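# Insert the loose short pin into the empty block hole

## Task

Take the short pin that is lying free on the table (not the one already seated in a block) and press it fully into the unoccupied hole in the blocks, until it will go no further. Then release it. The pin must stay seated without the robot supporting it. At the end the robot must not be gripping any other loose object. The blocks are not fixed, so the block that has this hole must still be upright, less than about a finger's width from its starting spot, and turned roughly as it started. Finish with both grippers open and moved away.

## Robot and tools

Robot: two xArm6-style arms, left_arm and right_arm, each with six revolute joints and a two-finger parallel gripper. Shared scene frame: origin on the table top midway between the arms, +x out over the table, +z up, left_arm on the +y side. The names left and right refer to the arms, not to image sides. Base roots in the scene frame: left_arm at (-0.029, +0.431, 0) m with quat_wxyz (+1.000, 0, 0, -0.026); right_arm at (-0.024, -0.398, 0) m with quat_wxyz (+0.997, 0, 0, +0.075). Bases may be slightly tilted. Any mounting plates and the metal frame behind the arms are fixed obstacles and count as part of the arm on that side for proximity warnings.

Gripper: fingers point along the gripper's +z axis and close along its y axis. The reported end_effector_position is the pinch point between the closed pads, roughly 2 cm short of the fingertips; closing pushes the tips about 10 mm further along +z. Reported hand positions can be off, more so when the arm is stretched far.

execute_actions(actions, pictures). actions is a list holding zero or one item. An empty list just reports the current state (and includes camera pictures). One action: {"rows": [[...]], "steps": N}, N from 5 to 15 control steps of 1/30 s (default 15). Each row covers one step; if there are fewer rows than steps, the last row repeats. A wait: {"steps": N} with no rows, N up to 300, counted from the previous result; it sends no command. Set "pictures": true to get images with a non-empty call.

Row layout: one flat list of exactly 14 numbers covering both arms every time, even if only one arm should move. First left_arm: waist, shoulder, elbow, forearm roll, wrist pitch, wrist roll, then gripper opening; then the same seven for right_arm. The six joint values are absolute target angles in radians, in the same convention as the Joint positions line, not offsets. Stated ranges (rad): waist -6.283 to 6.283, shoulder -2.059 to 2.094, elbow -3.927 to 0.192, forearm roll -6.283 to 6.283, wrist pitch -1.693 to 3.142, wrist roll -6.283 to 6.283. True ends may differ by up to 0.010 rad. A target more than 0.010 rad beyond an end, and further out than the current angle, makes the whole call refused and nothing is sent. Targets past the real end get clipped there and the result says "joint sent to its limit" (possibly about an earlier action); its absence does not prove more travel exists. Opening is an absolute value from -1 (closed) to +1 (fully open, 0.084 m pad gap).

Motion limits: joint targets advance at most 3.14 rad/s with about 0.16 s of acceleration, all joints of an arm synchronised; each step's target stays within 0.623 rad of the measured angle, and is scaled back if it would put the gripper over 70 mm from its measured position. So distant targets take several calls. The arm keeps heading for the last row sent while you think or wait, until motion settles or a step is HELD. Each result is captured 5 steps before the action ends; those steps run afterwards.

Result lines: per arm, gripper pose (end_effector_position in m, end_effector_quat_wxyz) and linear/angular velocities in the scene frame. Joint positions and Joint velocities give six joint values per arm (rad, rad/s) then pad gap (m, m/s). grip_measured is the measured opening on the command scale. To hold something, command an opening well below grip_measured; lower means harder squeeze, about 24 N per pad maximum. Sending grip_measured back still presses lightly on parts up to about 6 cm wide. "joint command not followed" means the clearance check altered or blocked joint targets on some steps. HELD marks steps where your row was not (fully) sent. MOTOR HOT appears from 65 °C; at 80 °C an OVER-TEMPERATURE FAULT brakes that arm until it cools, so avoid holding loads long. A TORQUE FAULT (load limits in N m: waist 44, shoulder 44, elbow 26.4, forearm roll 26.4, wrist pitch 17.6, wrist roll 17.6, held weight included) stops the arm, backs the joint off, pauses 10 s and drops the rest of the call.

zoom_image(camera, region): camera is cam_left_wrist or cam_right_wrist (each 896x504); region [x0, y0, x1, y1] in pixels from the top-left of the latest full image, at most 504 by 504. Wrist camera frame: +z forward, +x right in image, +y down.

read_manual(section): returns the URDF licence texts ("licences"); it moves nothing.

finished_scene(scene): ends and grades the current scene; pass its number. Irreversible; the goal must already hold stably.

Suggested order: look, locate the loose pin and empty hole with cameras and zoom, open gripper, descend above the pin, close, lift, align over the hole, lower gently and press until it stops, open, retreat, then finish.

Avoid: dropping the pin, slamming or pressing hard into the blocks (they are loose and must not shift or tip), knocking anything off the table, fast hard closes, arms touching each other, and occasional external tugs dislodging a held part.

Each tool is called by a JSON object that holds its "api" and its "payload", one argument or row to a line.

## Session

{"api": "execute_actions", "payload": {
  "actions": []
}}

Scene clock: 0.00 s of 4690.00 s.
left_arm: end_effector_position=(+0.2501, +0.5947, +0.2374) grip_measured=+1.00 end_effector_quat_wxyz=(+0.087, -0.059, +0.949, -0.297) end_effector_velocity=(-0.000, -0.001, -0.001) end_effector_angular_velocity=(-0.003, +0.003, -0.000) | right_arm: end_effector_position=(+0.5602, -0.3194, +0.3018) grip_measured=+1.00 end_effector_quat_wxyz=(+0.607, +0.776, +0.167, -0.032) end_effector_velocity=(-0.000, +0.000, +0.001) end_effector_angular_velocity=(+0.001, -0.000, +0.000)
Joint positions: left_arm=[ 0.969 -0.294 -0.81  -0.521  1.491 -2.202  0.084] | right_arm=[ 0.406  0.673 -1.866 -1.167  1.824  0.218  0.084]
Joint velocities: left_arm=[-0.001  0.002  0.002 -0.     0.    -0.001 -0.   ] | right_arm=[ 0.    -0.001  0.     0.001  0.    -0.001 -0.   ]

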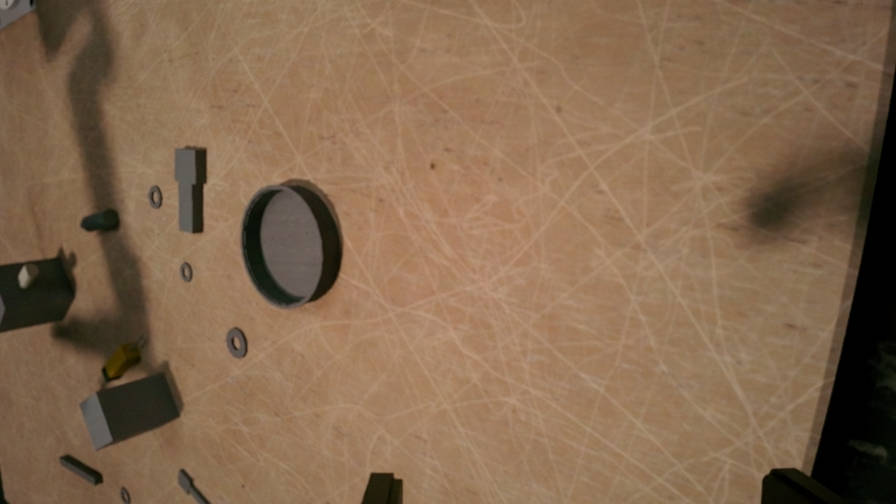

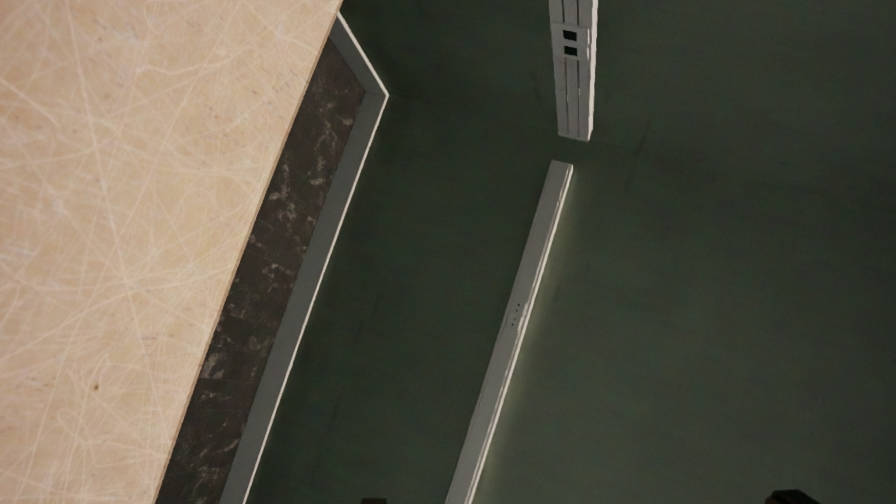

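{"api": "execute_actions", "payload": {
  "actions": [
    {"rows": [[-0.5235,-0.4596,-1.1947,0,1.6543,-0.5755,1, 0.503,-0.2067,-1.4158,0,1.6225,0.653,1]], "steps": 15}
  ]
}}

{"api": "execute_actions", "payload": {
  "actions": [
    {"steps": 30}
  ],
  "pictures": true
}}

Scene clock: 0.57 s of 4690.00 s.
left_arm: end_effector_position=(+0.2855, +0.5368, +0.3163) grip_measured=+1.00 end_effector_quat_wxyz=(+0.045, +0.395, +0.907, -0.142) end_effector_velocity=(+0.130, -0.343, +0.244) end_effector_angular_velocity=(+0.886, -0.621, -3.452) | right_arm: end_effector_position=(+0.4659, -0.2707, +0.3392) grip_measured=+1.00 end_effector_quat_wxyz=(+0.396, +0.914, +0.082, +0.045) end_effector_velocity=(-0.378, +0.208, +0.214) end_effector_angular_velocity=(+2.095, -0.407, -0.445)
Joint positions: left_arm=[ 0.561 -0.384 -1.019 -0.242  1.578 -1.792  0.084] | right_arm=[ 0.46   0.258 -1.622 -0.746  1.714  0.456  0.084]
Joint velocities: left_arm=[-1.68  -0.25  -0.563  0.773  0.244  1.659 -0.   ] | right_arm=[ 0.132 -1.53   0.625  1.659 -0.286  0.624  0.   ]
Steps of this call (steps 1 to 7: nothing new was sent; steps 8 to 17: the first 10 steps of this action). Readings (joint positions):
8: left_arm=[0.969 -0.294 -0.811 -0.520 1.491 -2.201] | right_arm=[0.406 0.673 -1.866 -1.166 1.823 0.219]
9: left_arm=[0.961 -0.295 -0.815 -0.512 1.494 -2.191] | right_arm=[0.407 0.665 -1.858 -1.157 1.820 0.226]
11: left_arm=[0.896 -0.310 -0.852 -0.454 1.512 -2.122] | right_arm=[0.415 0.604 -1.803 -1.088 1.797 0.274]
15: left_arm=[0.672 -0.365 -0.977 -0.300 1.560 -1.903] | right_arm=[0.450 0.365 -1.667 -0.854 1.735 0.410]
17: the state above

Scene clock: 1.57 s of 4690.00 s.
left_arm: end_effector_position=(+0.2504, +0.2504, +0.3997) grip_measured=+1.00 end_effector_quat_wxyz=(-0.000, +1.000, +0.001, -0.000) end_effector_velocity=(-0.001, -0.003, +0.003) end_effector_angular_velocity=(-0.005, -0.006, -0.012) | right_arm: end_effector_position=(+0.3001, -0.1506, +0.3998) grip_measured=+1.00 end_effector_quat_wxyz=(+0.000, +1.000, -0.000, -0.000) end_effector_velocity=(-0.001, +0.000, +0.002) end_effector_angular_velocity=(+0.003, -0.003, +0.000)
Joint positions: left_arm=[-0.522 -0.459 -1.194  0.     1.654 -0.576  0.084] | right_arm=[ 0.503 -0.206 -1.416 -0.     1.623  0.653  0.084]
Joint velocities: left_arm=[-0.009 -0.003 -0.004 -0.001 -0.001  0.004  0.   ] | right_arm=[ 0.001 -0.004 -0.     0.001  0.     0.     0.   ]
Kept back: nothing.
Steps of this call (steps 1 to 5: the last 5 steps of your previous action; steps 6 to 30: the robot went on to your last target). Readings (joint positions):
1: left_arm=[0.505 -0.392 -1.037 -0.218 1.585 -1.736] | right_arm=[0.465 0.208 -1.602 -0.689 1.704 0.476]
2: left_arm=[0.449 -0.399 -1.053 -0.196 1.592 -1.681] | right_arm=[0.469 0.161 -1.583 -0.629 1.696 0.495]
4: left_arm=[0.338 -0.411 -1.080 -0.159 1.604 -1.570] | right_arm=[0.476 0.079 -1.547 -0.505 1.680 0.530]
8: left_arm=[0.119 -0.427 -1.119 -0.105 1.621 -1.352] | right_arm=[0.490 -0.062 -1.481 -0.253 1.651 0.591]
30: the state above

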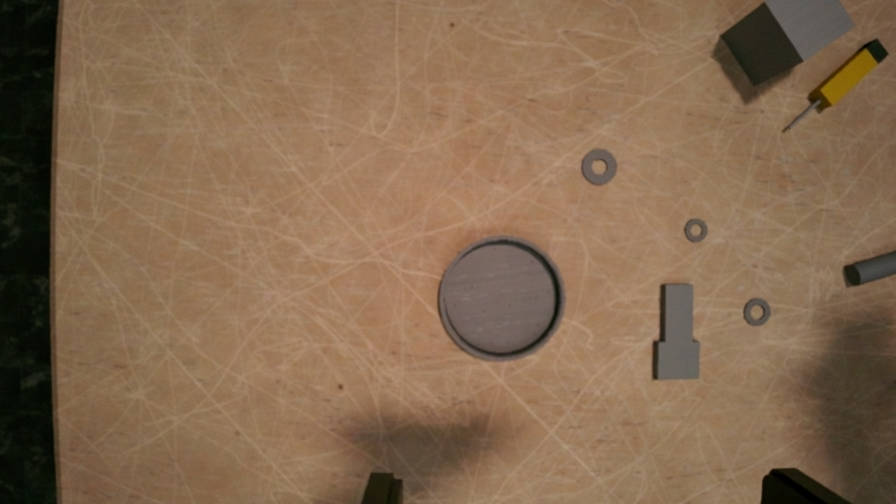

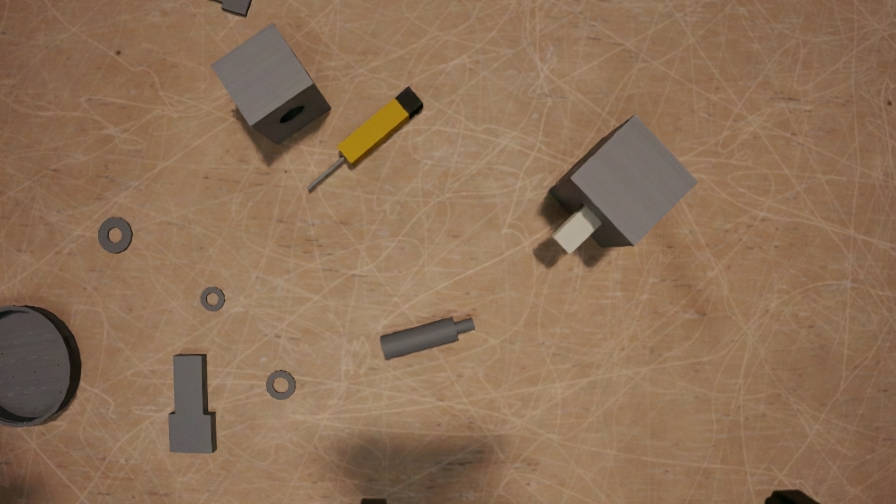

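{"api": "zoom_image", "payload": {
  "camera": "cam_right_wrist",
  "region": [180, 0, 500, 380]
}}

Region (180, 0, 500, 380) of cam_right_wrist's 896x504 image, scaled by 1.326, with more detail than that image has; it fills the left 424 columns of this view, and the rest is white.

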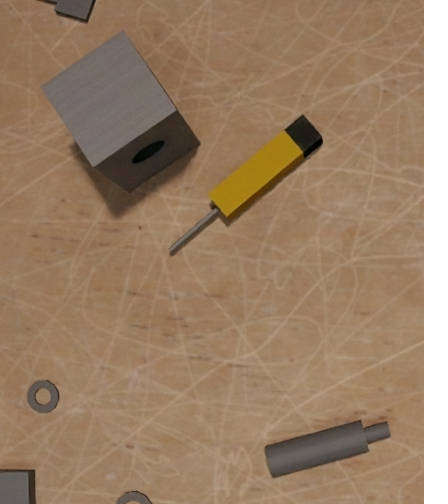

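{"api": "execute_actions", "payload": {
  "actions": [
    {"rows": [[-0.5235,-0.4596,-1.1947,0,1.1,-0.3,-1, 0.6208,0.0867,-0.8487,0,0.762,2.0917,1]], "steps": 15}
  ]
}}

{"api": "execute_actions", "payload": {
  "actions": [
    {"rows": [[-0.5235,-0.4596,-1.1947,0,0.55,0,-1, 0.6208,0.0867,-0.8487,0,0.762,2.0917,1]], "steps": 15}
  ]
}}

{"api": "execute_actions", "payload": {
  "actions": [
    {"rows": [[-0.5235,-0.117,-0.92,0,-0.066,0,-1, 0.6208,0.0867,-0.8487,0,0.762,2.0917,1]], "steps": 15}
  ],
  "pictures": true
}}

Scene clock: 4.37 s of 4690.00 s.
left_arm: end_effector_position=(+0.3390, +0.1920, +0.4627) grip_measured=-0.59 end_effector_quat_wxyz=(+0.104, +0.966, -0.114, +0.210) end_effector_velocity=(+0.226, -0.148, +0.276) end_effector_angular_velocity=(-0.527, -1.401, -0.631) | right_arm: end_effector_position=(+0.3134, -0.1118, +0.2646) grip_measured=+1.00 end_effector_quat_wxyz=(+0.020, +0.991, -0.134, -0.018) end_effector_velocity=(+0.030, +0.135, -0.491) end_effector_angular_velocity=(-0.004, -0.115, -1.299)
Joint positions: left_arm=[-0.524 -0.46  -1.196  0.     1.183 -0.342  0.018] | right_arm=[ 0.554 -0.079 -1.169  0.     1.302  0.974  0.084]
Joint velocities: left_arm=[-0.002 -0.01  -0.022  0.    -1.43   0.705 -0.212] | right_arm=[ 0.188  0.474  0.903  0.002 -1.463  1.488 -0.   ]
Steps of this call (steps 1 to 15: the robot went on to your last target; steps 16 to 74: nothing new was sent; steps 75 to 84: the first 10 steps of this action). Readings (joint positions):
75: left_arm=[-0.523 -0.460 -1.195 -0.000 1.653 -0.575] | right_arm=[0.503 -0.206 -1.415 -0.000 1.621 0.654]
76: left_arm=[-0.523 -0.460 -1.194 -0.000 1.644 -0.570] | right_arm=[0.504 -0.204 -1.409 -0.000 1.611 0.664]
78: left_arm=[-0.523 -0.459 -1.193 -0.000 1.575 -0.535] | right_arm=[0.515 -0.182 -1.362 -0.000 1.549 0.725]
82: left_arm=[-0.524 -0.459 -1.195 -0.000 1.302 -0.401] | right_arm=[0.541 -0.110 -1.229 -0.000 1.395 0.881]
84: the state above

Scene clock: 4.87 s of 4690.00 s.
left_arm: end_effector_position=(+0.3992, +0.1529, +0.5860) grip_measured=-1.00 end_effector_quat_wxyz=(+0.150, +0.842, -0.228, +0.466) end_effector_velocity=(+0.075, -0.049, +0.386) end_effector_angular_velocity=(-0.246, -1.596, -0.406) | right_arm: end_effector_position=(+0.2962, -0.0878, +0.1014) grip_measured=+1.00 end_effector_quat_wxyz=(+0.002, +0.798, -0.603, -0.000) end_effector_velocity=(-0.006, +0.004, -0.033) end_effector_angular_velocity=(+0.025, -0.029, -0.545)
Joint positions: left_arm=[-0.524 -0.46  -1.196  0.     0.634 -0.046  0.   ] | right_arm=[ 0.62   0.085 -0.852  0.     0.77   2.064  0.084]
Joint velocities: left_arm=[-0.    -0.014 -0.023  0.    -1.436  0.778  0.   ] | right_arm=[ 0.016  0.037  0.074 -0.    -0.15   0.561  0.   ]
Steps of this call (steps 1 to 5: the last 5 steps of your previous action; steps 6 to 15: the first 10 steps of this action). Readings (joint positions):
6: left_arm=[-0.523 -0.460 -1.194 -0.000 1.101 -0.300] | right_arm=[0.590 0.010 -0.998 0.000 1.015 1.358]
7: left_arm=[-0.523 -0.459 -1.193 -0.000 1.091 -0.295] | right_arm=[0.595 0.024 -0.972 0.000 0.971 1.445]
9: left_arm=[-0.523 -0.459 -1.192 -0.000 1.021 -0.256] | right_arm=[0.605 0.048 -0.924 0.000 0.892 1.641]
13: left_arm=[-0.524 -0.459 -1.195 -0.000 0.753 -0.111] | right_arm=[0.618 0.079 -0.863 0.000 0.789 1.990]
15: the state above

Scene clock: 5.37 s of 4690.00 s.
left_arm: end_effector_position=(+0.4633, +0.1113, +0.4925) grip_measured=-1.00 end_effector_quat_wxyz=(+0.149, +0.818, -0.242, +0.501) end_effector_velocity=(+0.172, -0.111, -0.476) end_effector_angular_velocity=(-0.001, -0.005, -0.000) | right_arm: end_effector_position=(+0.2963, -0.0873, +0.1002) grip_measured=+1.00 end_effector_quat_wxyz=(-0.000, +0.790, -0.613, +0.000) end_effector_velocity=(-0.001, -0.001, -0.001) end_effector_angular_velocity=(-0.003, +0.002, -0.001)
Joint positions: left_arm=[-0.523 -0.264 -1.037 -0.     0.201 -0.001  0.   ] | right_arm=[ 0.621  0.086 -0.849 -0.     0.762  2.092  0.084]
Joint velocities: left_arm=[ 0.001  0.789  0.622 -0.    -1.416  0.002  0.   ] | right_arm=[ 0.     0.001  0.001 -0.001  0.001  0.002 -0.   ]
Steps of this call (steps 1 to 5: the last 5 steps of your previous action; steps 6 to 15: the first 10 steps of this action). Readings (joint positions):
6: left_arm=[-0.523 -0.459 -1.194 -0.000 0.551 -0.001] | right_arm=[0.621 0.085 -0.851 -0.000 0.762 2.090]
7: left_arm=[-0.523 -0.456 -1.191 -0.000 0.540 -0.001] | right_arm=[0.621 0.085 -0.850 -0.000 0.762 2.091]
9: left_arm=[-0.523 -0.425 -1.169 -0.000 0.471 -0.001] | right_arm=[0.621 0.086 -0.850 -0.000 0.762 2.091]
13: left_arm=[-0.523 -0.316 -1.078 0.000 0.294 -0.001] | right_arm=[0.621 0.086 -0.849 -0.000 0.762 2.091]
15: the state above

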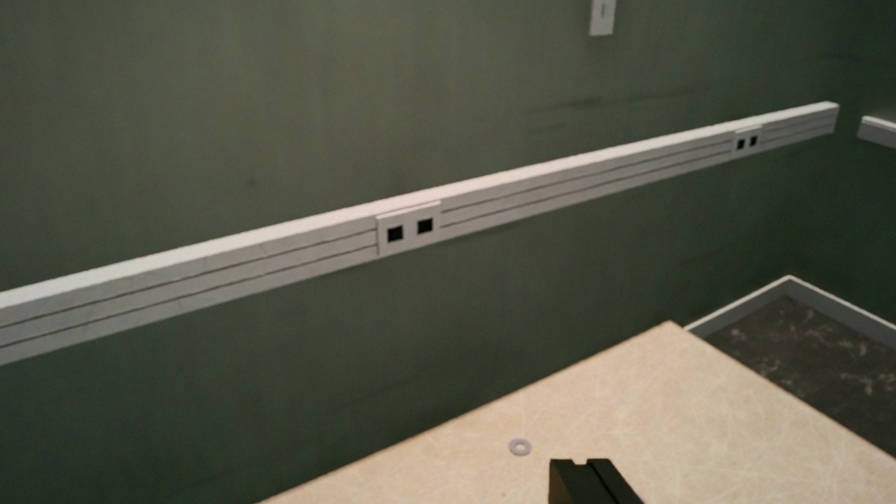

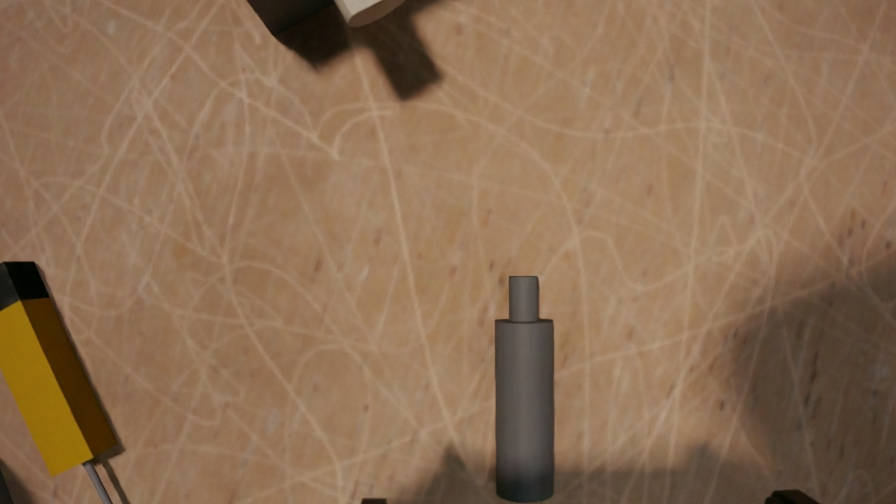

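{"api": "execute_actions", "payload": {
  "actions": [
    {"rows": [[-0.5235,0.225,-0.645,0,-0.68,0,-1, 0.6205,0.1054,-0.8460,0,0.7406,2.0914,0.2],[-0.5235,0.225,-0.645,0,-0.68,0,-1, 0.6201,0.1241,-0.8433,0,0.7192,2.091,0.2],[-0.5235,0.225,-0.645,0,-0.68,0,-1, 0.6198,0.1428,-0.8406,0,0.6978,2.0907,0.2],[-0.5235,0.225,-0.645,0,-0.68,0,-1, 0.6194,0.1615,-0.8379,0,0.6764,2.0903,0.2],[-0.5235,0.225,-0.645,0,-0.68,0,-1, 0.6191,0.1802,-0.8353,0,0.6551,2.09,0.2],[-0.5235,0.225,-0.645,0,-0.68,0,-1, 0.6188,0.1989,-0.8326,0,0.6337,2.0897,0.2],[-0.5235,0.225,-0.645,0,-0.68,0,-1, 0.6184,0.2176,-0.8299,0,0.6123,2.0893,0.2],[-0.5235,0.225,-0.645,0,-0.68,0,-1, 0.6181,0.2363,-0.8272,0,0.5909,2.089,0.2],[-0.5235,0.225,-0.645,0,-0.68,0,-1, 0.6178,0.2500,-0.8252,0,0.5752,2.0887,0.2],[-0.5235,0.225,-0.645,0,-0.68,0,-1, 0.6176,0.2600,-0.8238,0,0.5638,2.0885,0.2],[-0.5235,0.225,-0.645,0,-0.68,0,-1, 0.6175,0.2675,-0.8227,0,0.5552,2.0884,0.2],[-0.5235,0.225,-0.645,0,-0.68,0,-1, 0.6174,0.2737,-0.8218,0,0.5481,2.0883,0.2]], "steps": 15}
  ]
}}

{"api": "execute_actions", "payload": {
  "actions": [
    {"rows": [[-0.6,0.5679,-0.3708,0,-1.2971,0,-1, 0.6174,0.2737,-0.8218,0,0.5481,2.0883,0.2],[-0.6,0.5679,-0.3708,0,-1.2971,0,-1, 0.6174,0.2737,-0.8218,0,0.5481,2.0883,0.1],[-0.6,0.5679,-0.3708,0,-1.2971,0,-1, 0.6174,0.2737,-0.8218,0,0.5481,2.0883,0.0],[-0.6,0.5679,-0.3708,0,-1.2971,0,-1, 0.6174,0.2737,-0.8218,0,0.5481,2.0883,-0.1],[-0.6,0.5679,-0.3708,0,-1.2971,0,-1, 0.6174,0.2737,-0.8218,0,0.5481,2.0883,-0.2],[-0.6,0.5679,-0.3708,0,-1.2971,0,-1, 0.6174,0.2737,-0.8218,0,0.5481,2.0883,-0.3],[-0.6,0.5679,-0.3708,0,-1.2971,0,-1, 0.6174,0.2737,-0.8218,0,0.5481,2.0883,-0.38],[-0.6,0.5679,-0.3708,0,-1.2971,0,-1, 0.6174,0.2737,-0.8218,0,0.5481,2.0883,-0.44],[-0.6,0.5679,-0.3708,0,-1.2971,0,-1, 0.6174,0.2737,-0.8218,0,0.5481,2.0883,-0.5],[-0.6,0.5679,-0.3708,0,-1.2971,0,-1, 0.6174,0.2737,-0.8218,0,0.5481,2.0883,-0.56],[-0.6,0.5679,-0.3708,0,-1.2971,0,-1, 0.6174,0.2737,-0.8218,0,0.5481,2.0883,-0.64],[-0.6,0.5679,-0.3708,0,-1.2971,0,-1, 0.6174,0.2737,-0.8218,0,0.5481,2.0883,-0.75],[-0.6,0.5679,-0.3708,0,-1.2971,0,-1, 0.6174,0.2737,-0.8218,0,0.5481,2.0883,-0.88],[-0.6,0.5679,-0.3708,0,-1.2971,0,-1, 0.6174,0.2737,-0.8218,0,0.5481,2.0883,-1]], "steps": 15}
  ]
}}

{"api": "execute_actions", "payload": {
  "actions": [
    {"steps": 8}
  ],
  "pictures": true
}}

Scene clock: 6.73 s of 4690.00 s.
left_arm: end_effector_position=(+0.4819, +0.0992, +0.2752) grip_measured=-1.00 end_effector_quat_wxyz=(+0.148, +0.818, -0.242, +0.501) end_effector_velocity=(-0.091, +0.059, -0.498) end_effector_angular_velocity=(+0.008, +0.013, +0.000) | right_arm: end_effector_position=(+0.2987, -0.0866, +0.0415) grip_measured=+0.19 end_effector_quat_wxyz=(+0.002, +0.790, -0.614, -0.000) end_effector_velocity=(-0.003, -0.009, -0.209) end_effector_angular_velocity=(-0.011, +0.013, -0.001)
Joint positions: left_arm=[-0.523  0.093 -0.751 -0.    -0.441 -0.     0.   ] | right_arm=[ 0.618  0.227 -0.827  0.     0.603  2.089  0.052]
Joint velocities: left_arm=[ 0.     0.873  0.694  0.    -1.551 -0.001  0.   ] | right_arm=[-0.01   0.505  0.074  0.002 -0.562 -0.01  -0.   ]
Steps of this call (steps 1 to 5: the last 5 steps of your previous action; steps 6 to 30: the robot went on to your last target; step 31: nothing new was sent; steps 32 to 41: the first 10 steps of this action). Readings (joint positions):
32: left_arm=[-0.523 -0.117 -0.920 -0.000 -0.067 0.000] | right_arm=[0.621 0.087 -0.849 -0.000 0.761 2.092]
33: left_arm=[-0.523 -0.113 -0.917 -0.000 -0.078 0.000] | right_arm=[0.621 0.092 -0.849 -0.000 0.754 2.092]
35: left_arm=[-0.523 -0.082 -0.894 -0.000 -0.148 0.000] | right_arm=[0.620 0.117 -0.847 -0.000 0.724 2.091]
39: left_arm=[-0.524 0.036 -0.796 0.000 -0.339 -0.000] | right_arm=[0.619 0.191 -0.833 0.000 0.644 2.090]
41: the state above

Scene clock: 7.23 s of 4690.00 s.
left_arm: end_effector_position=(+0.3860, +0.1301, +0.1117) grip_measured=-1.00 end_effector_quat_wxyz=(+0.161, +0.811, -0.263, +0.497) end_effector_velocity=(-0.363, +0.129, -0.313) end_effector_angular_velocity=(+0.010, +0.016, -0.213) | right_arm: end_effector_position=(+0.2992, -0.0865, +0.0233) grip_measured=-0.54 end_effector_quat_wxyz=(-0.000, +0.790, -0.613, +0.000) end_effector_velocity=(+0.001, +0.001, -0.000) end_effector_angular_velocity=(+0.005, -0.005, +0.002)
Joint positions: left_arm=[-0.575  0.452 -0.464  0.    -1.089  0.     0.   ] | right_arm=[ 0.617  0.273 -0.822 -0.     0.548  2.088  0.02 ]
Joint velocities: left_arm=[-0.213  0.965  0.771  0.    -1.717 -0.001  0.   ] | right_arm=[-0.001  0.001  0.001  0.    -0.009 -0.003 -0.074]
Steps of this call (steps 1 to 5: the last 5 steps of your previous action; steps 6 to 15: the first 10 steps of this action). Readings (joint positions):
6: left_arm=[-0.524 0.225 -0.642 0.000 -0.667 -0.000] | right_arm=[0.617 0.273 -0.821 0.000 0.550 2.088]
7: left_arm=[-0.525 0.230 -0.640 -0.000 -0.684 -0.000] | right_arm=[0.617 0.273 -0.822 0.000 0.549 2.088]
9: left_arm=[-0.533 0.263 -0.618 -0.000 -0.760 0.000] | right_arm=[0.617 0.272 -0.823 -0.000 0.548 2.088]
13: left_arm=[-0.561 0.390 -0.513 0.000 -0.976 0.000] | right_arm=[0.617 0.273 -0.822 -0.000 0.548 2.088]
15: the state above

Scene clock: 7.50 s of 4690.00 s.
left_arm: end_effector_position=(+0.3422, +0.1476, +0.0817) grip_measured=-1.00 end_effector_quat_wxyz=(+0.168, +0.807, -0.273, +0.496) end_effector_velocity=(+0.015, -0.010, +0.028) end_effector_angular_velocity=(-0.055, -0.074, +0.003) | right_arm: end_effector_position=(+0.2993, -0.0865, +0.0233) grip_measured=-0.56 end_effector_quat_wxyz=(-0.000, +0.790, -0.613, +0.000) end_effector_velocity=(+0.000, +0.000, +0.001) end_effector_angular_velocity=(+0.002, +0.000, -0.003)
Joint positions: left_arm=[-0.6    0.566 -0.373 -0.    -1.295  0.     0.   ] | right_arm=[ 0.617  0.273 -0.822  0.     0.548  2.088  0.02 ]
Joint velocities: left_arm=[ 0.002 -0.02  -0.03  -0.001 -0.042  0.001  0.   ] | right_arm=[-0.    -0.001  0.     0.003  0.     0.001  0.   ]
Kept back: nothing.
Steps of this call (steps 1 to 5: the last 5 steps of your previous action; steps 6 to 8: the robot went on to your last target). Readings (joint positions):
1: left_arm=[-0.582 0.485 -0.438 0.000 -1.147 0.000] | right_arm=[0.617 0.273 -0.822 -0.000 0.548 2.088]
2: left_arm=[-0.589 0.515 -0.413 0.000 -1.200 0.000] | right_arm=[0.617 0.273 -0.822 -0.000 0.548 2.088]
4: left_arm=[-0.598 0.558 -0.377 0.000 -1.268 -0.000] | right_arm=[0.617 0.273 -0.822 0.000 0.548 2.088]
8: the state above

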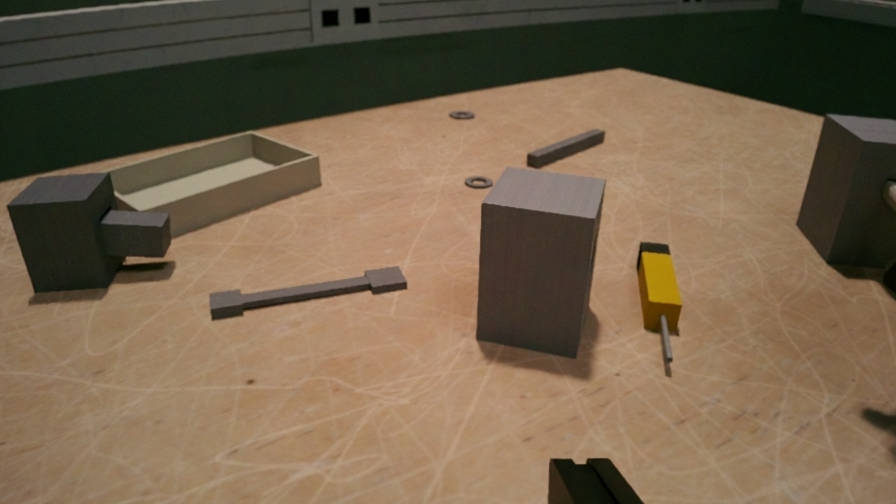

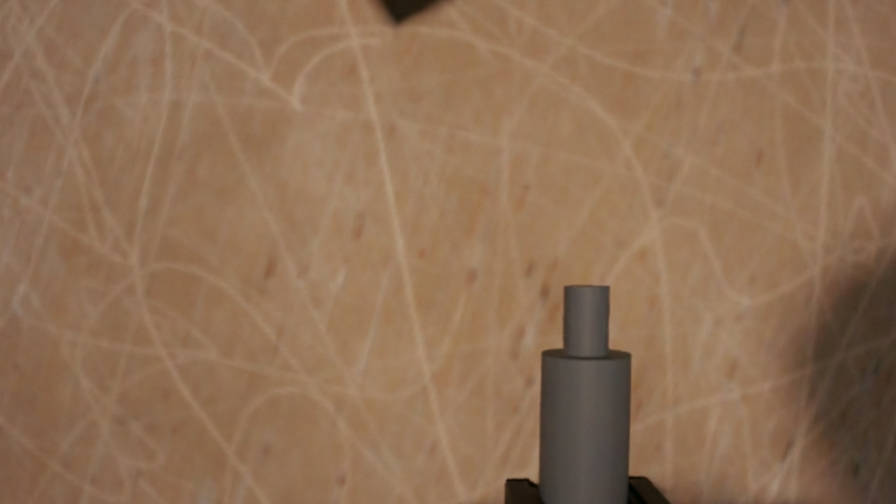

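{"api": "execute_actions", "payload": {
  "actions": [
    {"rows": [[-0.8,0.5679,-0.3708,0,-1.2971,0,-1, 0.6174,0.2650,-0.823,0,0.558,2.0883,-1],[-0.8,0.5679,-0.3708,0,-1.2971,0,-1, 0.6178,0.25,-0.8252,0,0.5752,2.0883,-1],[-0.8,0.5679,-0.3708,0,-1.2971,0,-1, 0.6184,0.2176,-0.8299,0,0.6123,2.05,-1],[-0.8,0.5679,-0.3708,0,-1.2971,0,-1, 0.6191,0.1802,-0.8353,0,0.6551,1.95,-1],[-0.8,0.5679,-0.3708,0,-1.2971,0,-1, 0.6198,0.1428,-0.8406,0,0.6978,1.85,-1],[-0.8,0.5679,-0.3708,0,-1.2971,0,-1, 0.6205,0.1054,-0.846,0,0.7406,1.75,-1],[-0.8,0.5679,-0.3708,0,-1.2971,0,-1, 0.6208,0.0867,-0.8487,0,0.762,1.65,-1],[-0.8,0.5679,-0.3708,0,-1.2971,0,-1, 0.61,0.10,-0.89,0,0.79,1.55,-1],[-0.8,0.5679,-0.3708,0,-1.2971,0,-1, 0.60,0.125,-0.94,0,0.815,1.45,-1],[-0.8,0.5679,-0.3708,0,-1.2971,0,-1, 0.59,0.15,-0.99,0,0.84,1.35,-1],[-0.8,0.5679,-0.3708,0,-1.2971,0,-1, 0.58,0.175,-1.04,0,0.865,1.25,-1],[-0.8,0.5679,-0.3708,0,-1.2971,0,-1, 0.57,0.2,-1.09,0,0.89,1.15,-1],[-0.8,0.5679,-0.3708,0,-1.2971,0,-1, 0.555,0.23,-1.145,0,0.915,1.05,-1],[-0.8,0.5679,-0.3708,0,-1.2971,0,-1, 0.54,0.26,-1.2,0,0.94,0.95,-1],[-0.8,0.5679,-0.3708,0,-1.2971,0,-1, 0.5296,0.2927,-1.2541,0,0.9614,0.0848,-1]], "steps": 15}
  ]
}}

{"api": "execute_actions", "payload": {
  "actions": [
    {"steps": 28}
  ],
  "pictures": true
}}

Scene clock: 8.43 s of 4690.00 s.
left_arm: end_effector_position=(+0.2774, +0.0804, +0.0805) grip_measured=-1.00 end_effector_quat_wxyz=(+0.216, +0.776, -0.353, +0.476) end_effector_velocity=(+0.001, +0.001, +0.000) end_effector_angular_velocity=(+0.002, -0.002, +0.009) | right_arm: end_effector_position=(+0.2992, -0.0854, +0.0880) grip_measured=-0.56 end_effector_quat_wxyz=(+0.001, +0.888, -0.461, -0.000) end_effector_velocity=(+0.018, -0.001, +0.197) end_effector_angular_velocity=(-0.102, +0.111, +2.575)
Joint positions: left_arm=[-0.8    0.568 -0.37   0.001 -1.297  0.     0.   ] | right_arm=[ 0.619  0.123 -0.854 -0.     0.733  1.727  0.02 ]
Joint velocities: left_arm=[-0.005 -0.001  0.    -0.014  0.     0.     0.   ] | right_arm=[-0.029 -0.289 -0.35  -0.     0.79  -2.603 -0.   ]
Steps of this call (steps 1 to 18: the robot went on to your last target; steps 19 to 28: the first 10 steps of this action). Readings (joint positions):
19: left_arm=[-0.601 0.568 -0.371 -0.000 -1.297 -0.000] | right_arm=[0.617 0.273 -0.822 0.000 0.549 2.088]
20: left_arm=[-0.608 0.568 -0.371 -0.001 -1.297 -0.000] | right_arm=[0.617 0.271 -0.822 0.000 0.553 2.088]
22: left_arm=[-0.670 0.568 -0.371 -0.001 -1.297 -0.000] | right_arm=[0.618 0.252 -0.821 0.000 0.578 2.081]
26: left_arm=[-0.794 0.568 -0.371 0.002 -1.297 0.000] | right_arm=[0.619 0.161 -0.838 0.000 0.678 1.892]
28: the state above

Scene clock: 9.37 s of 4690.00 s.
left_arm: end_effector_position=(+0.2776, +0.0803, +0.0807) grip_measured=-1.00 end_effector_quat_wxyz=(+0.216, +0.776, -0.353, +0.476) end_effector_velocity=(+0.000, -0.000, +0.001) end_effector_angular_velocity=(-0.001, -0.001, -0.001) | right_arm: end_effector_position=(+0.3916, -0.0625, +0.1399) grip_measured=-0.56 end_effector_quat_wxyz=(+0.000, +0.956, +0.293, -0.000) end_effector_velocity=(+0.001, +0.000, +0.000) end_effector_angular_velocity=(+0.001, -0.001, +0.003)
Joint positions: left_arm=[-0.8    0.568 -0.371 -0.    -1.297  0.     0.   ] | right_arm=[ 0.53   0.293 -1.254  0.     0.961  0.085  0.02 ]
Joint velocities: left_arm=[-0.    -0.001 -0.001  0.    -0.    -0.     0.   ] | right_arm=[-0.     0.002 -0.002  0.    -0.001 -0.004 -0.   ]
Kept back: nothing.
Steps of this call (steps 1 to 5: the last 5 steps of your previous action; steps 6 to 28: the robot went on to your last target). Readings (joint positions):
1: left_arm=[-0.800 0.568 -0.370 0.000 -1.297 0.000] | right_arm=[0.617 0.118 -0.868 -0.000 0.759 1.638]
2: left_arm=[-0.799 0.568 -0.371 -0.000 -1.297 -0.000] | right_arm=[0.614 0.120 -0.888 0.000 0.786 1.546]
4: left_arm=[-0.799 0.568 -0.371 -0.000 -1.297 -0.000] | right_arm=[0.598 0.142 -0.963 0.000 0.837 1.360]
8: left_arm=[-0.799 0.568 -0.371 -0.000 -1.297 -0.000] | right_arm=[0.554 0.227 -1.149 -0.000 0.912 0.972]
28: the state above

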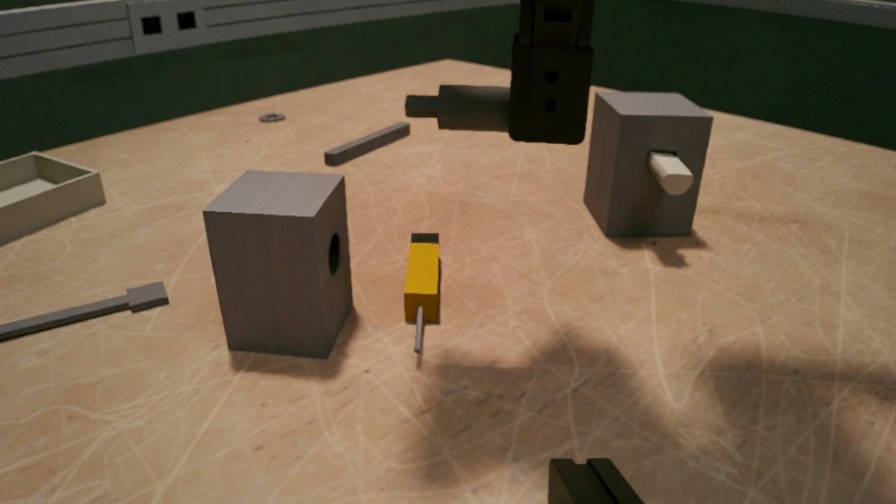

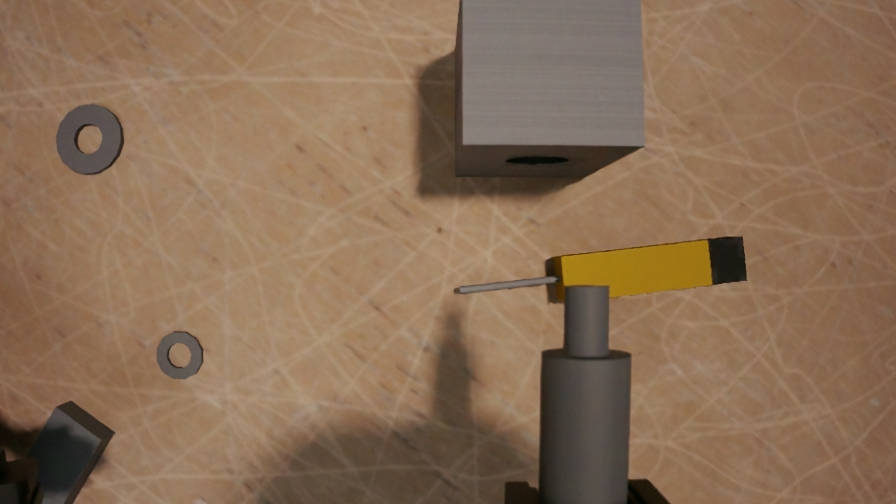

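{"api": "execute_actions", "payload": {
  "actions": [
    {"rows": [[-0.8,0.5679,-0.3708,0,-1.2971,0,-1, 0.5292,0.3058,-1.2494,0,0.9436,0.082,-1],[-0.8,0.5679,-0.3708,0,-1.2971,0,-1, 0.5288,0.3189,-1.2448,0,0.9259,0.079,-1],[-0.8,0.5679,-0.3708,0,-1.2971,0,-1, 0.5285,0.332,-1.2401,0,0.9081,0.076,-1],[-0.8,0.5679,-0.3708,0,-1.2971,0,-1, 0.5281,0.3451,-1.2355,0,0.8904,0.073,-1],[-0.8,0.5679,-0.3708,0,-1.2971,0,-1, 0.5277,0.3582,-1.2308,0,0.8726,0.0704,-1],[-0.8,0.5679,-0.3708,0,-1.2971,0,-1, 0.5273,0.3713,-1.2261,0,0.8548,0.0675,-1],[-0.8,0.5679,-0.3708,0,-1.2971,0,-1, 0.5269,0.3844,-1.2215,0,0.8371,0.0646,-1],[-0.8,0.5679,-0.3708,0,-1.2971,0,-1, 0.5266,0.3975,-1.2168,0,0.8193,0.0618,-1],[-0.8,0.5679,-0.3708,0,-1.2971,0,-1, 0.5262,0.4106,-1.2122,0,0.8016,0.059,-1],[-0.8,0.5679,-0.3708,0,-1.2971,0,-1, 0.5258,0.4237,-1.2075,0,0.7838,0.056,-1]], "steps": 15}
  ]
}}

{"api": "execute_actions", "payload": {
  "actions": [
    {"steps": 14}
  ],
  "pictures": true
}}

{"api": "zoom_image", "payload": {
  "camera": "cam_right_wrist",
  "region": [450, 60, 790, 400]
}}

{"api": "zoom_image", "payload": {
  "camera": "cam_left_wrist",
  "region": [280, 170, 580, 340]
}}

Scene clock: 10.97 s of 4690.00 s.
left_arm: end_effector_position=(+0.2776, +0.0803, +0.0807) grip_measured=-1.00 end_effector_quat_wxyz=(+0.216, +0.776, -0.353, +0.476) end_effector_velocity=(-0.000, +0.000, -0.000) end_effector_angular_velocity=(+0.001, +0.001, +0.000) | right_arm: end_effector_position=(+0.3950, -0.0618, +0.0815) grip_measured=-0.56 end_effector_quat_wxyz=(+0.001, +0.953, +0.302, -0.002) end_effector_velocity=(+0.009, -0.001, -0.217) end_effector_angular_velocity=(+0.009, -0.012, +0.073)
Joint positions: left_arm=[-0.8    0.568 -0.371 -0.    -1.297  0.     0.   ] | right_arm=[ 0.527  0.394 -1.217  0.     0.827  0.063  0.02 ]
Joint velocities: left_arm=[ 0.     0.     0.001 -0.    -0.     0.     0.   ] | right_arm=[-0.011  0.387  0.128 -0.001 -0.53  -0.084 -0.   ]
Steps of this call (steps 1 to 30: the robot went on to your last target; steps 31 to 38: nothing new was sent; steps 39 to 48: the first 10 steps of this action). Readings (joint positions):
39: left_arm=[-0.800 0.568 -0.371 0.000 -1.297 0.000] | right_arm=[0.530 0.293 -1.254 -0.000 0.961 0.085]
40: left_arm=[-0.800 0.568 -0.371 0.000 -1.297 -0.000] | right_arm=[0.530 0.296 -1.254 -0.000 0.954 0.084]
42: left_arm=[-0.800 0.568 -0.371 0.000 -1.297 -0.000] | right_arm=[0.529 0.313 -1.249 -0.000 0.929 0.080]
46: left_arm=[-0.800 0.568 -0.371 -0.000 -1.297 -0.000] | right_arm=[0.527 0.367 -1.226 0.000 0.862 0.069]
48: the state above

Scene clock: 11.43 s of 4690.00 s.
left_arm: end_effector_position=(+0.2776, +0.0803, +0.0807) grip_measured=-1.00 end_effector_quat_wxyz=(+0.216, +0.776, -0.353, +0.476) end_effector_velocity=(+0.000, +0.000, -0.000) end_effector_angular_velocity=(+0.001, +0.000, +0.001) | right_arm: end_effector_position=(+0.3961, -0.0615, +0.0653) grip_measured=-0.56 end_effector_quat_wxyz=(-0.000, +0.952, +0.305, +0.000) end_effector_velocity=(-0.002, -0.002, -0.004) end_effector_angular_velocity=(-0.007, +0.007, +0.001)
Joint positions: left_arm=[-0.8    0.568 -0.371 -0.    -1.297  0.     0.   ] | right_arm=[ 0.526  0.423 -1.208 -0.     0.784  0.056  0.02 ]
Joint velocities: left_arm=[0.001 0.001 0.    0.    0.    0.001 0.   ] | right_arm=[ 0.     0.005  0.005 -0.001  0.     0.    -0.   ]
Kept back: nothing.
Steps of this call (steps 1 to 5: the last 5 steps of your previous action; steps 6 to 14: the robot went on to your last target). Readings (joint positions):
1: left_arm=[-0.800 0.568 -0.371 -0.000 -1.297 0.000] | right_arm=[0.526 0.406 -1.213 0.000 0.810 0.060]
2: left_arm=[-0.800 0.568 -0.371 0.000 -1.297 -0.000] | right_arm=[0.526 0.416 -1.209 0.000 0.797 0.058]
4: left_arm=[-0.800 0.568 -0.371 0.000 -1.297 -0.000] | right_arm=[0.526 0.425 -1.205 0.000 0.788 0.057]
8: left_arm=[-0.800 0.568 -0.371 -0.000 -1.297 -0.000] | right_arm=[0.526 0.422 -1.209 -0.000 0.784 0.056]
14: the state above

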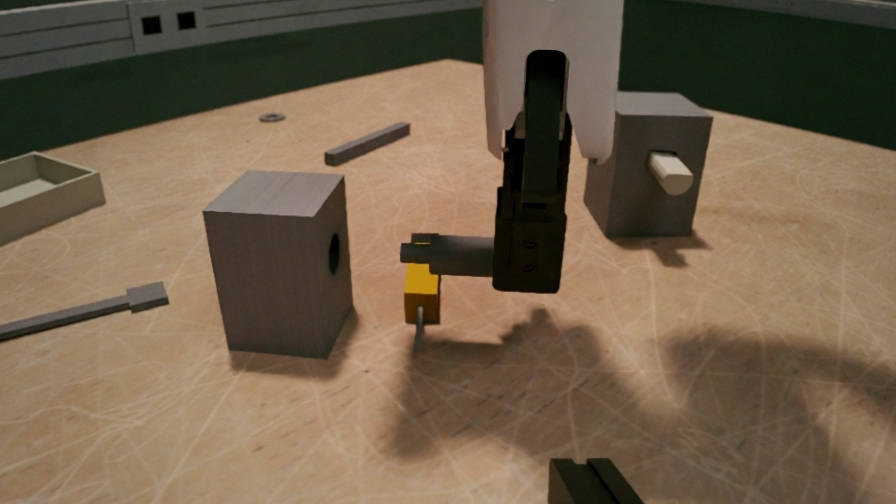

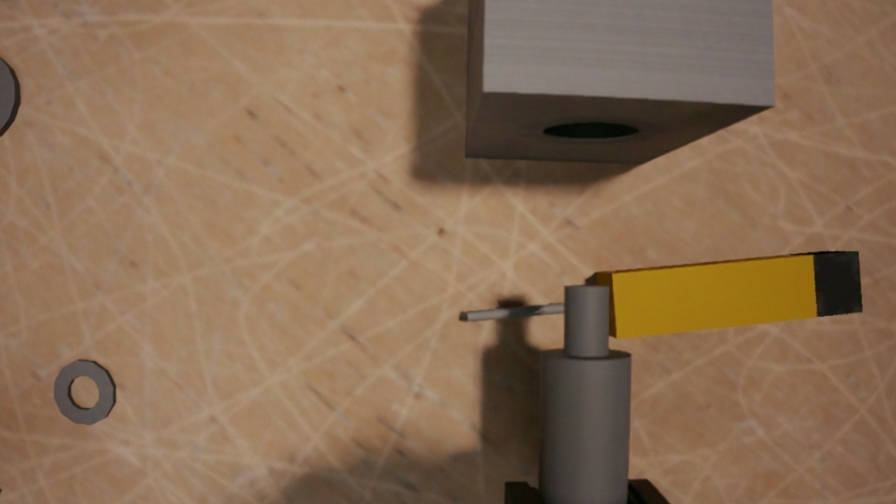

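Region (450, 60, 790, 400) of cam_right_wrist's 896x504 image, scaled by 1.482, with more detail than that image has.

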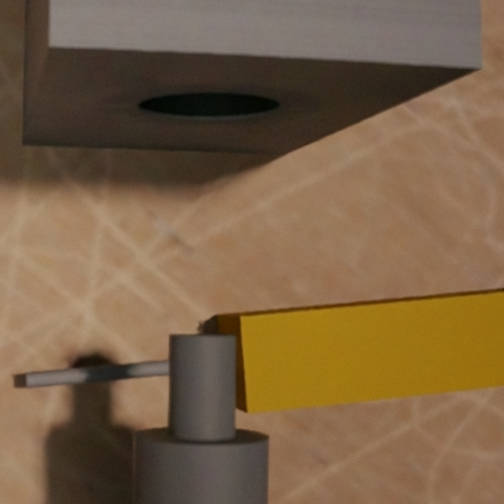

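Region (280, 170, 580, 340) of cam_left_wrist's 896x504 image, scaled by 1.680, with more detail than that image has; it fills the top 286 rows of this view, and the rest is white.

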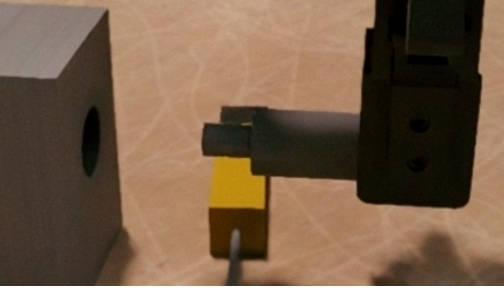

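{"api": "execute_actions", "payload": {
  "actions": [
    {"rows": [[-0.8,0.5679,-0.3708,0,-1.2971,0,-1, 0.5253,0.4358,-1.2264,0,0.7906,0.0555,-1],[-0.8,0.5679,-0.3708,0,-1.2971,0,-1, 0.5248,0.448,-1.2452,0,0.7972,0.055,-1],[-0.8,0.5679,-0.3708,0,-1.2971,0,-1, 0.5244,0.4601,-1.2641,0,0.804,0.0546,-1],[-0.8,0.5679,-0.3708,0,-1.2971,0,-1, 0.5239,0.4722,-1.283,0,0.8108,0.0541,-1],[-0.8,0.5679,-0.3708,0,-1.2971,0,-1, 0.5234,0.4844,-1.3019,0,0.8175,0.0536,-1],[-0.8,0.5679,-0.3708,0,-1.2971,0,-1, 0.5229,0.4965,-1.3207,0,0.8242,0.0531,-1],[-0.8,0.5679,-0.3708,0,-1.2971,0,-1, 0.5224,0.5086,-1.3396,0,0.831,0.0526,-1],[-0.8,0.5679,-0.3708,0,-1.2971,0,-1, 0.5219,0.5208,-1.3585,0,0.8377,0.0521,-1],[-0.8,0.5679,-0.3708,0,-1.2971,0,-1, 0.5215,0.5329,-1.3774,0,0.8445,0.0517,-1],[-0.8,0.5679,-0.3708,0,-1.2971,0,-1, 0.521,0.545,-1.3962,0,0.8512,0.0512,-1],[-0.8,0.5679,-0.3708,0,-1.2971,0,-1, 0.5206,0.554,-1.4102,0,0.8562,0.0508,-1],[-0.8,0.5679,-0.3708,0,-1.2971,0,-1, 0.5203,0.5612,-1.4214,0,0.8602,0.0505,-1],[-0.8,0.5679,-0.3708,0,-1.2971,0,-1, 0.5201,0.5663,-1.4293,0,0.863,0.0503,-1],[-0.8,0.5679,-0.3708,0,-1.2971,0,-1, 0.52,0.5693,-1.434,0,0.8647,0.0502,-1]], "steps": 15}
  ]
}}

{"api": "execute_actions", "payload": {
  "actions": [
    {"steps": 14}
  ],
  "pictures": true
}}

{"api": "zoom_image", "payload": {
  "camera": "cam_left_wrist",
  "region": [300, 210, 420, 300]
}}

Scene clock: 12.57 s of 4690.00 s.
left_arm: end_effector_position=(+0.2776, +0.0803, +0.0807) grip_measured=-1.00 end_effector_quat_wxyz=(+0.216, +0.776, -0.353, +0.476) end_effector_velocity=(-0.000, -0.001, +0.000) end_effector_angular_velocity=(-0.000, -0.001, -0.002) | right_arm: end_effector_position=(+0.4210, -0.0443, +0.0642) grip_measured=-0.56 end_effector_quat_wxyz=(-0.000, +0.952, +0.305, +0.000) end_effector_velocity=(+0.093, +0.064, -0.008) end_effector_angular_velocity=(-0.002, +0.004, -0.001)
Joint positions: left_arm=[-0.8    0.568 -0.371 -0.    -1.297 -0.     0.   ] | right_arm=[ 0.522  0.516 -1.351 -0.     0.835  0.052  0.02 ]
Joint velocities: left_arm=[-0.002  0.    -0.001 -0.     0.     0.     0.   ] | right_arm=[-0.014  0.363 -0.56   0.001  0.202 -0.013 -0.   ]
Steps of this call (steps 1 to 24: the robot went on to your last target; steps 25 to 34: the first 10 steps of this action). Readings (joint positions):
25: left_arm=[-0.800 0.568 -0.371 0.000 -1.297 -0.000] | right_arm=[0.526 0.424 -1.208 0.000 0.784 0.056]
26: left_arm=[-0.800 0.568 -0.371 0.000 -1.297 0.000] | right_arm=[0.526 0.428 -1.214 0.000 0.787 0.056]
28: left_arm=[-0.800 0.568 -0.371 -0.000 -1.297 0.000] | right_arm=[0.525 0.445 -1.240 0.000 0.796 0.055]
32: left_arm=[-0.800 0.568 -0.371 -0.000 -1.297 0.000] | right_arm=[0.523 0.492 -1.313 -0.000 0.821 0.053]
34: the state above

Scene clock: 13.03 s of 4690.00 s.
left_arm: end_effector_position=(+0.2776, +0.0803, +0.0807) grip_measured=-1.00 end_effector_quat_wxyz=(+0.216, +0.776, -0.353, +0.476) end_effector_velocity=(+0.000, -0.001, +0.001) end_effector_angular_velocity=(-0.001, -0.002, -0.001) | right_arm: end_effector_position=(+0.4344, -0.0352, +0.0628) grip_measured=-0.56 end_effector_quat_wxyz=(+0.000, +0.952, +0.305, -0.000) end_effector_velocity=(+0.001, +0.001, +0.000) end_effector_angular_velocity=(+0.001, -0.003, +0.001)
Joint positions: left_arm=[-0.8    0.568 -0.371  0.    -1.297 -0.     0.   ] | right_arm=[ 0.52   0.569 -1.433  0.     0.865  0.05   0.02 ]
Joint velocities: left_arm=[-0.    -0.002 -0.001 -0.    -0.     0.001  0.   ] | right_arm=[ 0.     0.002 -0.003 -0.001 -0.001  0.     0.   ]
Kept back: nothing.
Steps of this call (steps 1 to 5: the last 5 steps of your previous action; steps 6 to 14: the robot went on to your last target). Readings (joint positions):
1: left_arm=[-0.800 0.568 -0.371 0.000 -1.297 0.000] | right_arm=[0.522 0.528 -1.369 -0.000 0.841 0.052]
2: left_arm=[-0.800 0.568 -0.371 -0.000 -1.297 -0.000] | right_arm=[0.521 0.539 -1.387 -0.000 0.848 0.051]
4: left_arm=[-0.800 0.568 -0.371 -0.000 -1.297 -0.000] | right_arm=[0.520 0.557 -1.415 -0.000 0.857 0.051]
8: left_arm=[-0.800 0.568 -0.371 0.000 -1.297 -0.000] | right_arm=[0.520 0.569 -1.432 0.000 0.864 0.050]
14: the state above

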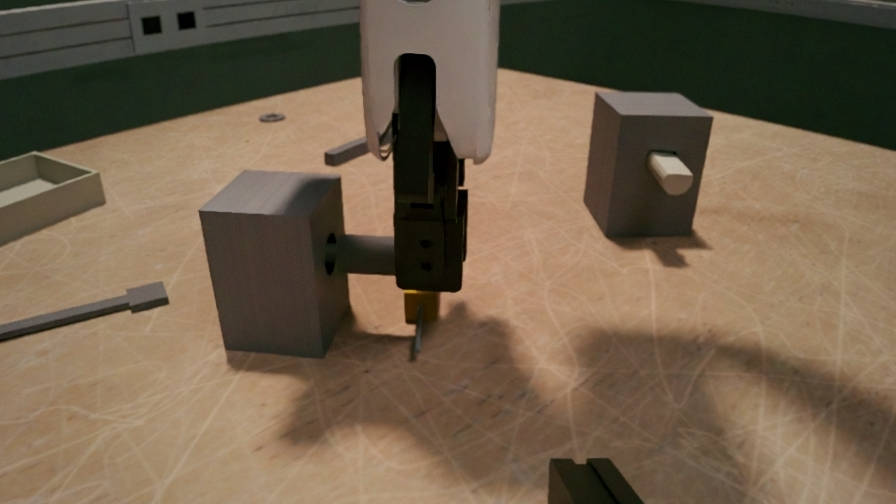

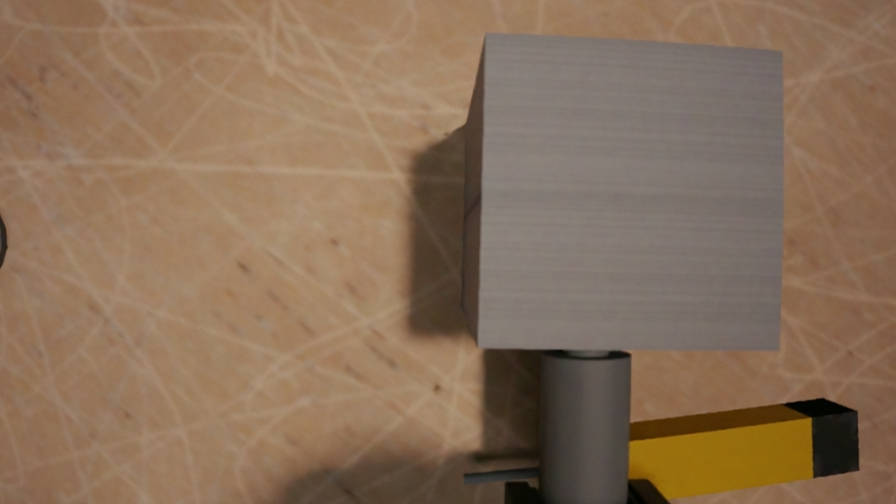

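Region (300, 210, 420, 300) of cam_left_wrist's 896x504 image, scaled by 4.200, with more detail than that image has; it fills the top 378 rows of this view, and the rest is white.

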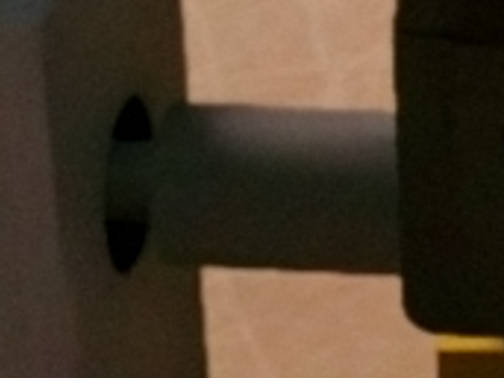

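{"api": "execute_actions", "payload": {
  "actions": []
}}

Scene clock: 13.70 s of 4690.00 s.
left_arm: end_effector_position=(+0.2776, +0.0803, +0.0807) grip_measured=-1.00 end_effector_quat_wxyz=(+0.216, +0.776, -0.353, +0.476) end_effector_velocity=(+0.000, -0.000, +0.001) end_effector_angular_velocity=(-0.002, -0.000, +0.000) | right_arm: end_effector_position=(+0.4347, -0.0350, +0.0630) grip_measured=-0.56 end_effector_quat_wxyz=(+0.000, +0.952, +0.305, +0.000) end_effector_velocity=(-0.000, -0.000, -0.000) end_effector_angular_velocity=(+0.001, +0.002, -0.003)
Joint positions: left_arm=[-0.8    0.568 -0.371  0.    -1.297  0.     0.   ] | right_arm=[ 0.52   0.569 -1.434  0.     0.865  0.05   0.02 ]
Joint velocities: left_arm=[-0.    -0.002  0.    -0.     0.    -0.001  0.   ] | right_arm=[-0.001  0.     0.     0.002  0.     0.     0.   ]
Kept back: nothing.
Steps of this call (steps 1 to 20: the robot went on to your last target). Readings (joint positions):
1: left_arm=[-0.800 0.568 -0.371 -0.000 -1.297 0.000] | right_arm=[0.520 0.569 -1.433 0.000 0.865 0.050]
2: left_arm=[-0.800 0.568 -0.371 -0.000 -1.297 0.000] | right_arm=[0.520 0.569 -1.433 0.000 0.865 0.050]
4: left_arm=[-0.800 0.568 -0.371 -0.000 -1.297 -0.000] | right_arm=[0.520 0.569 -1.434 0.000 0.865 0.050]
8: left_arm=[-0.800 0.568 -0.371 -0.000 -1.297 -0.000] | right_arm=[0.520 0.569 -1.434 0.000 0.865 0.050]
20: the state above

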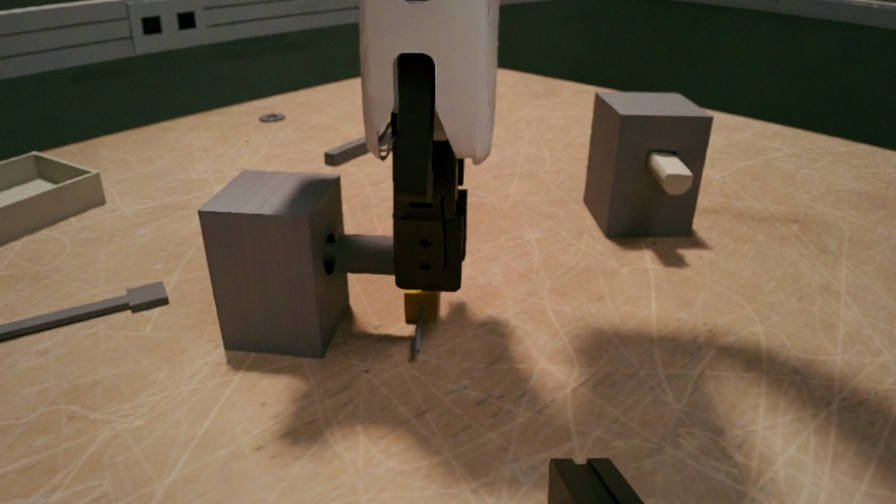

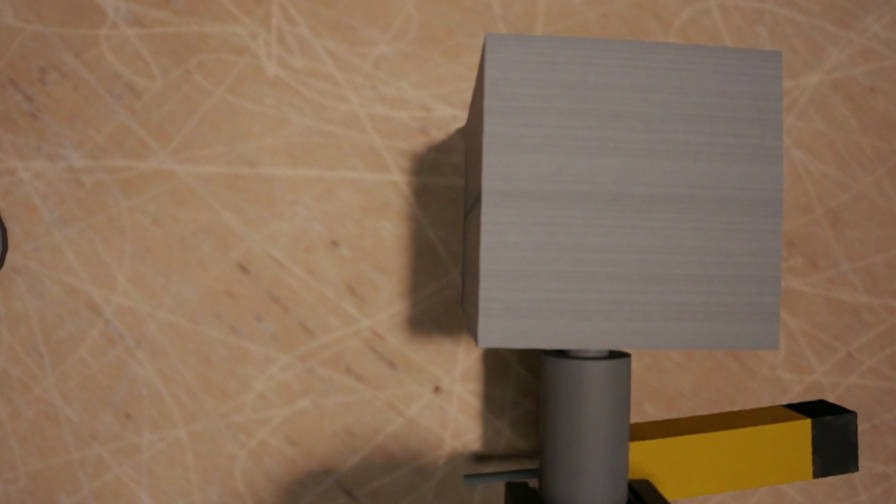

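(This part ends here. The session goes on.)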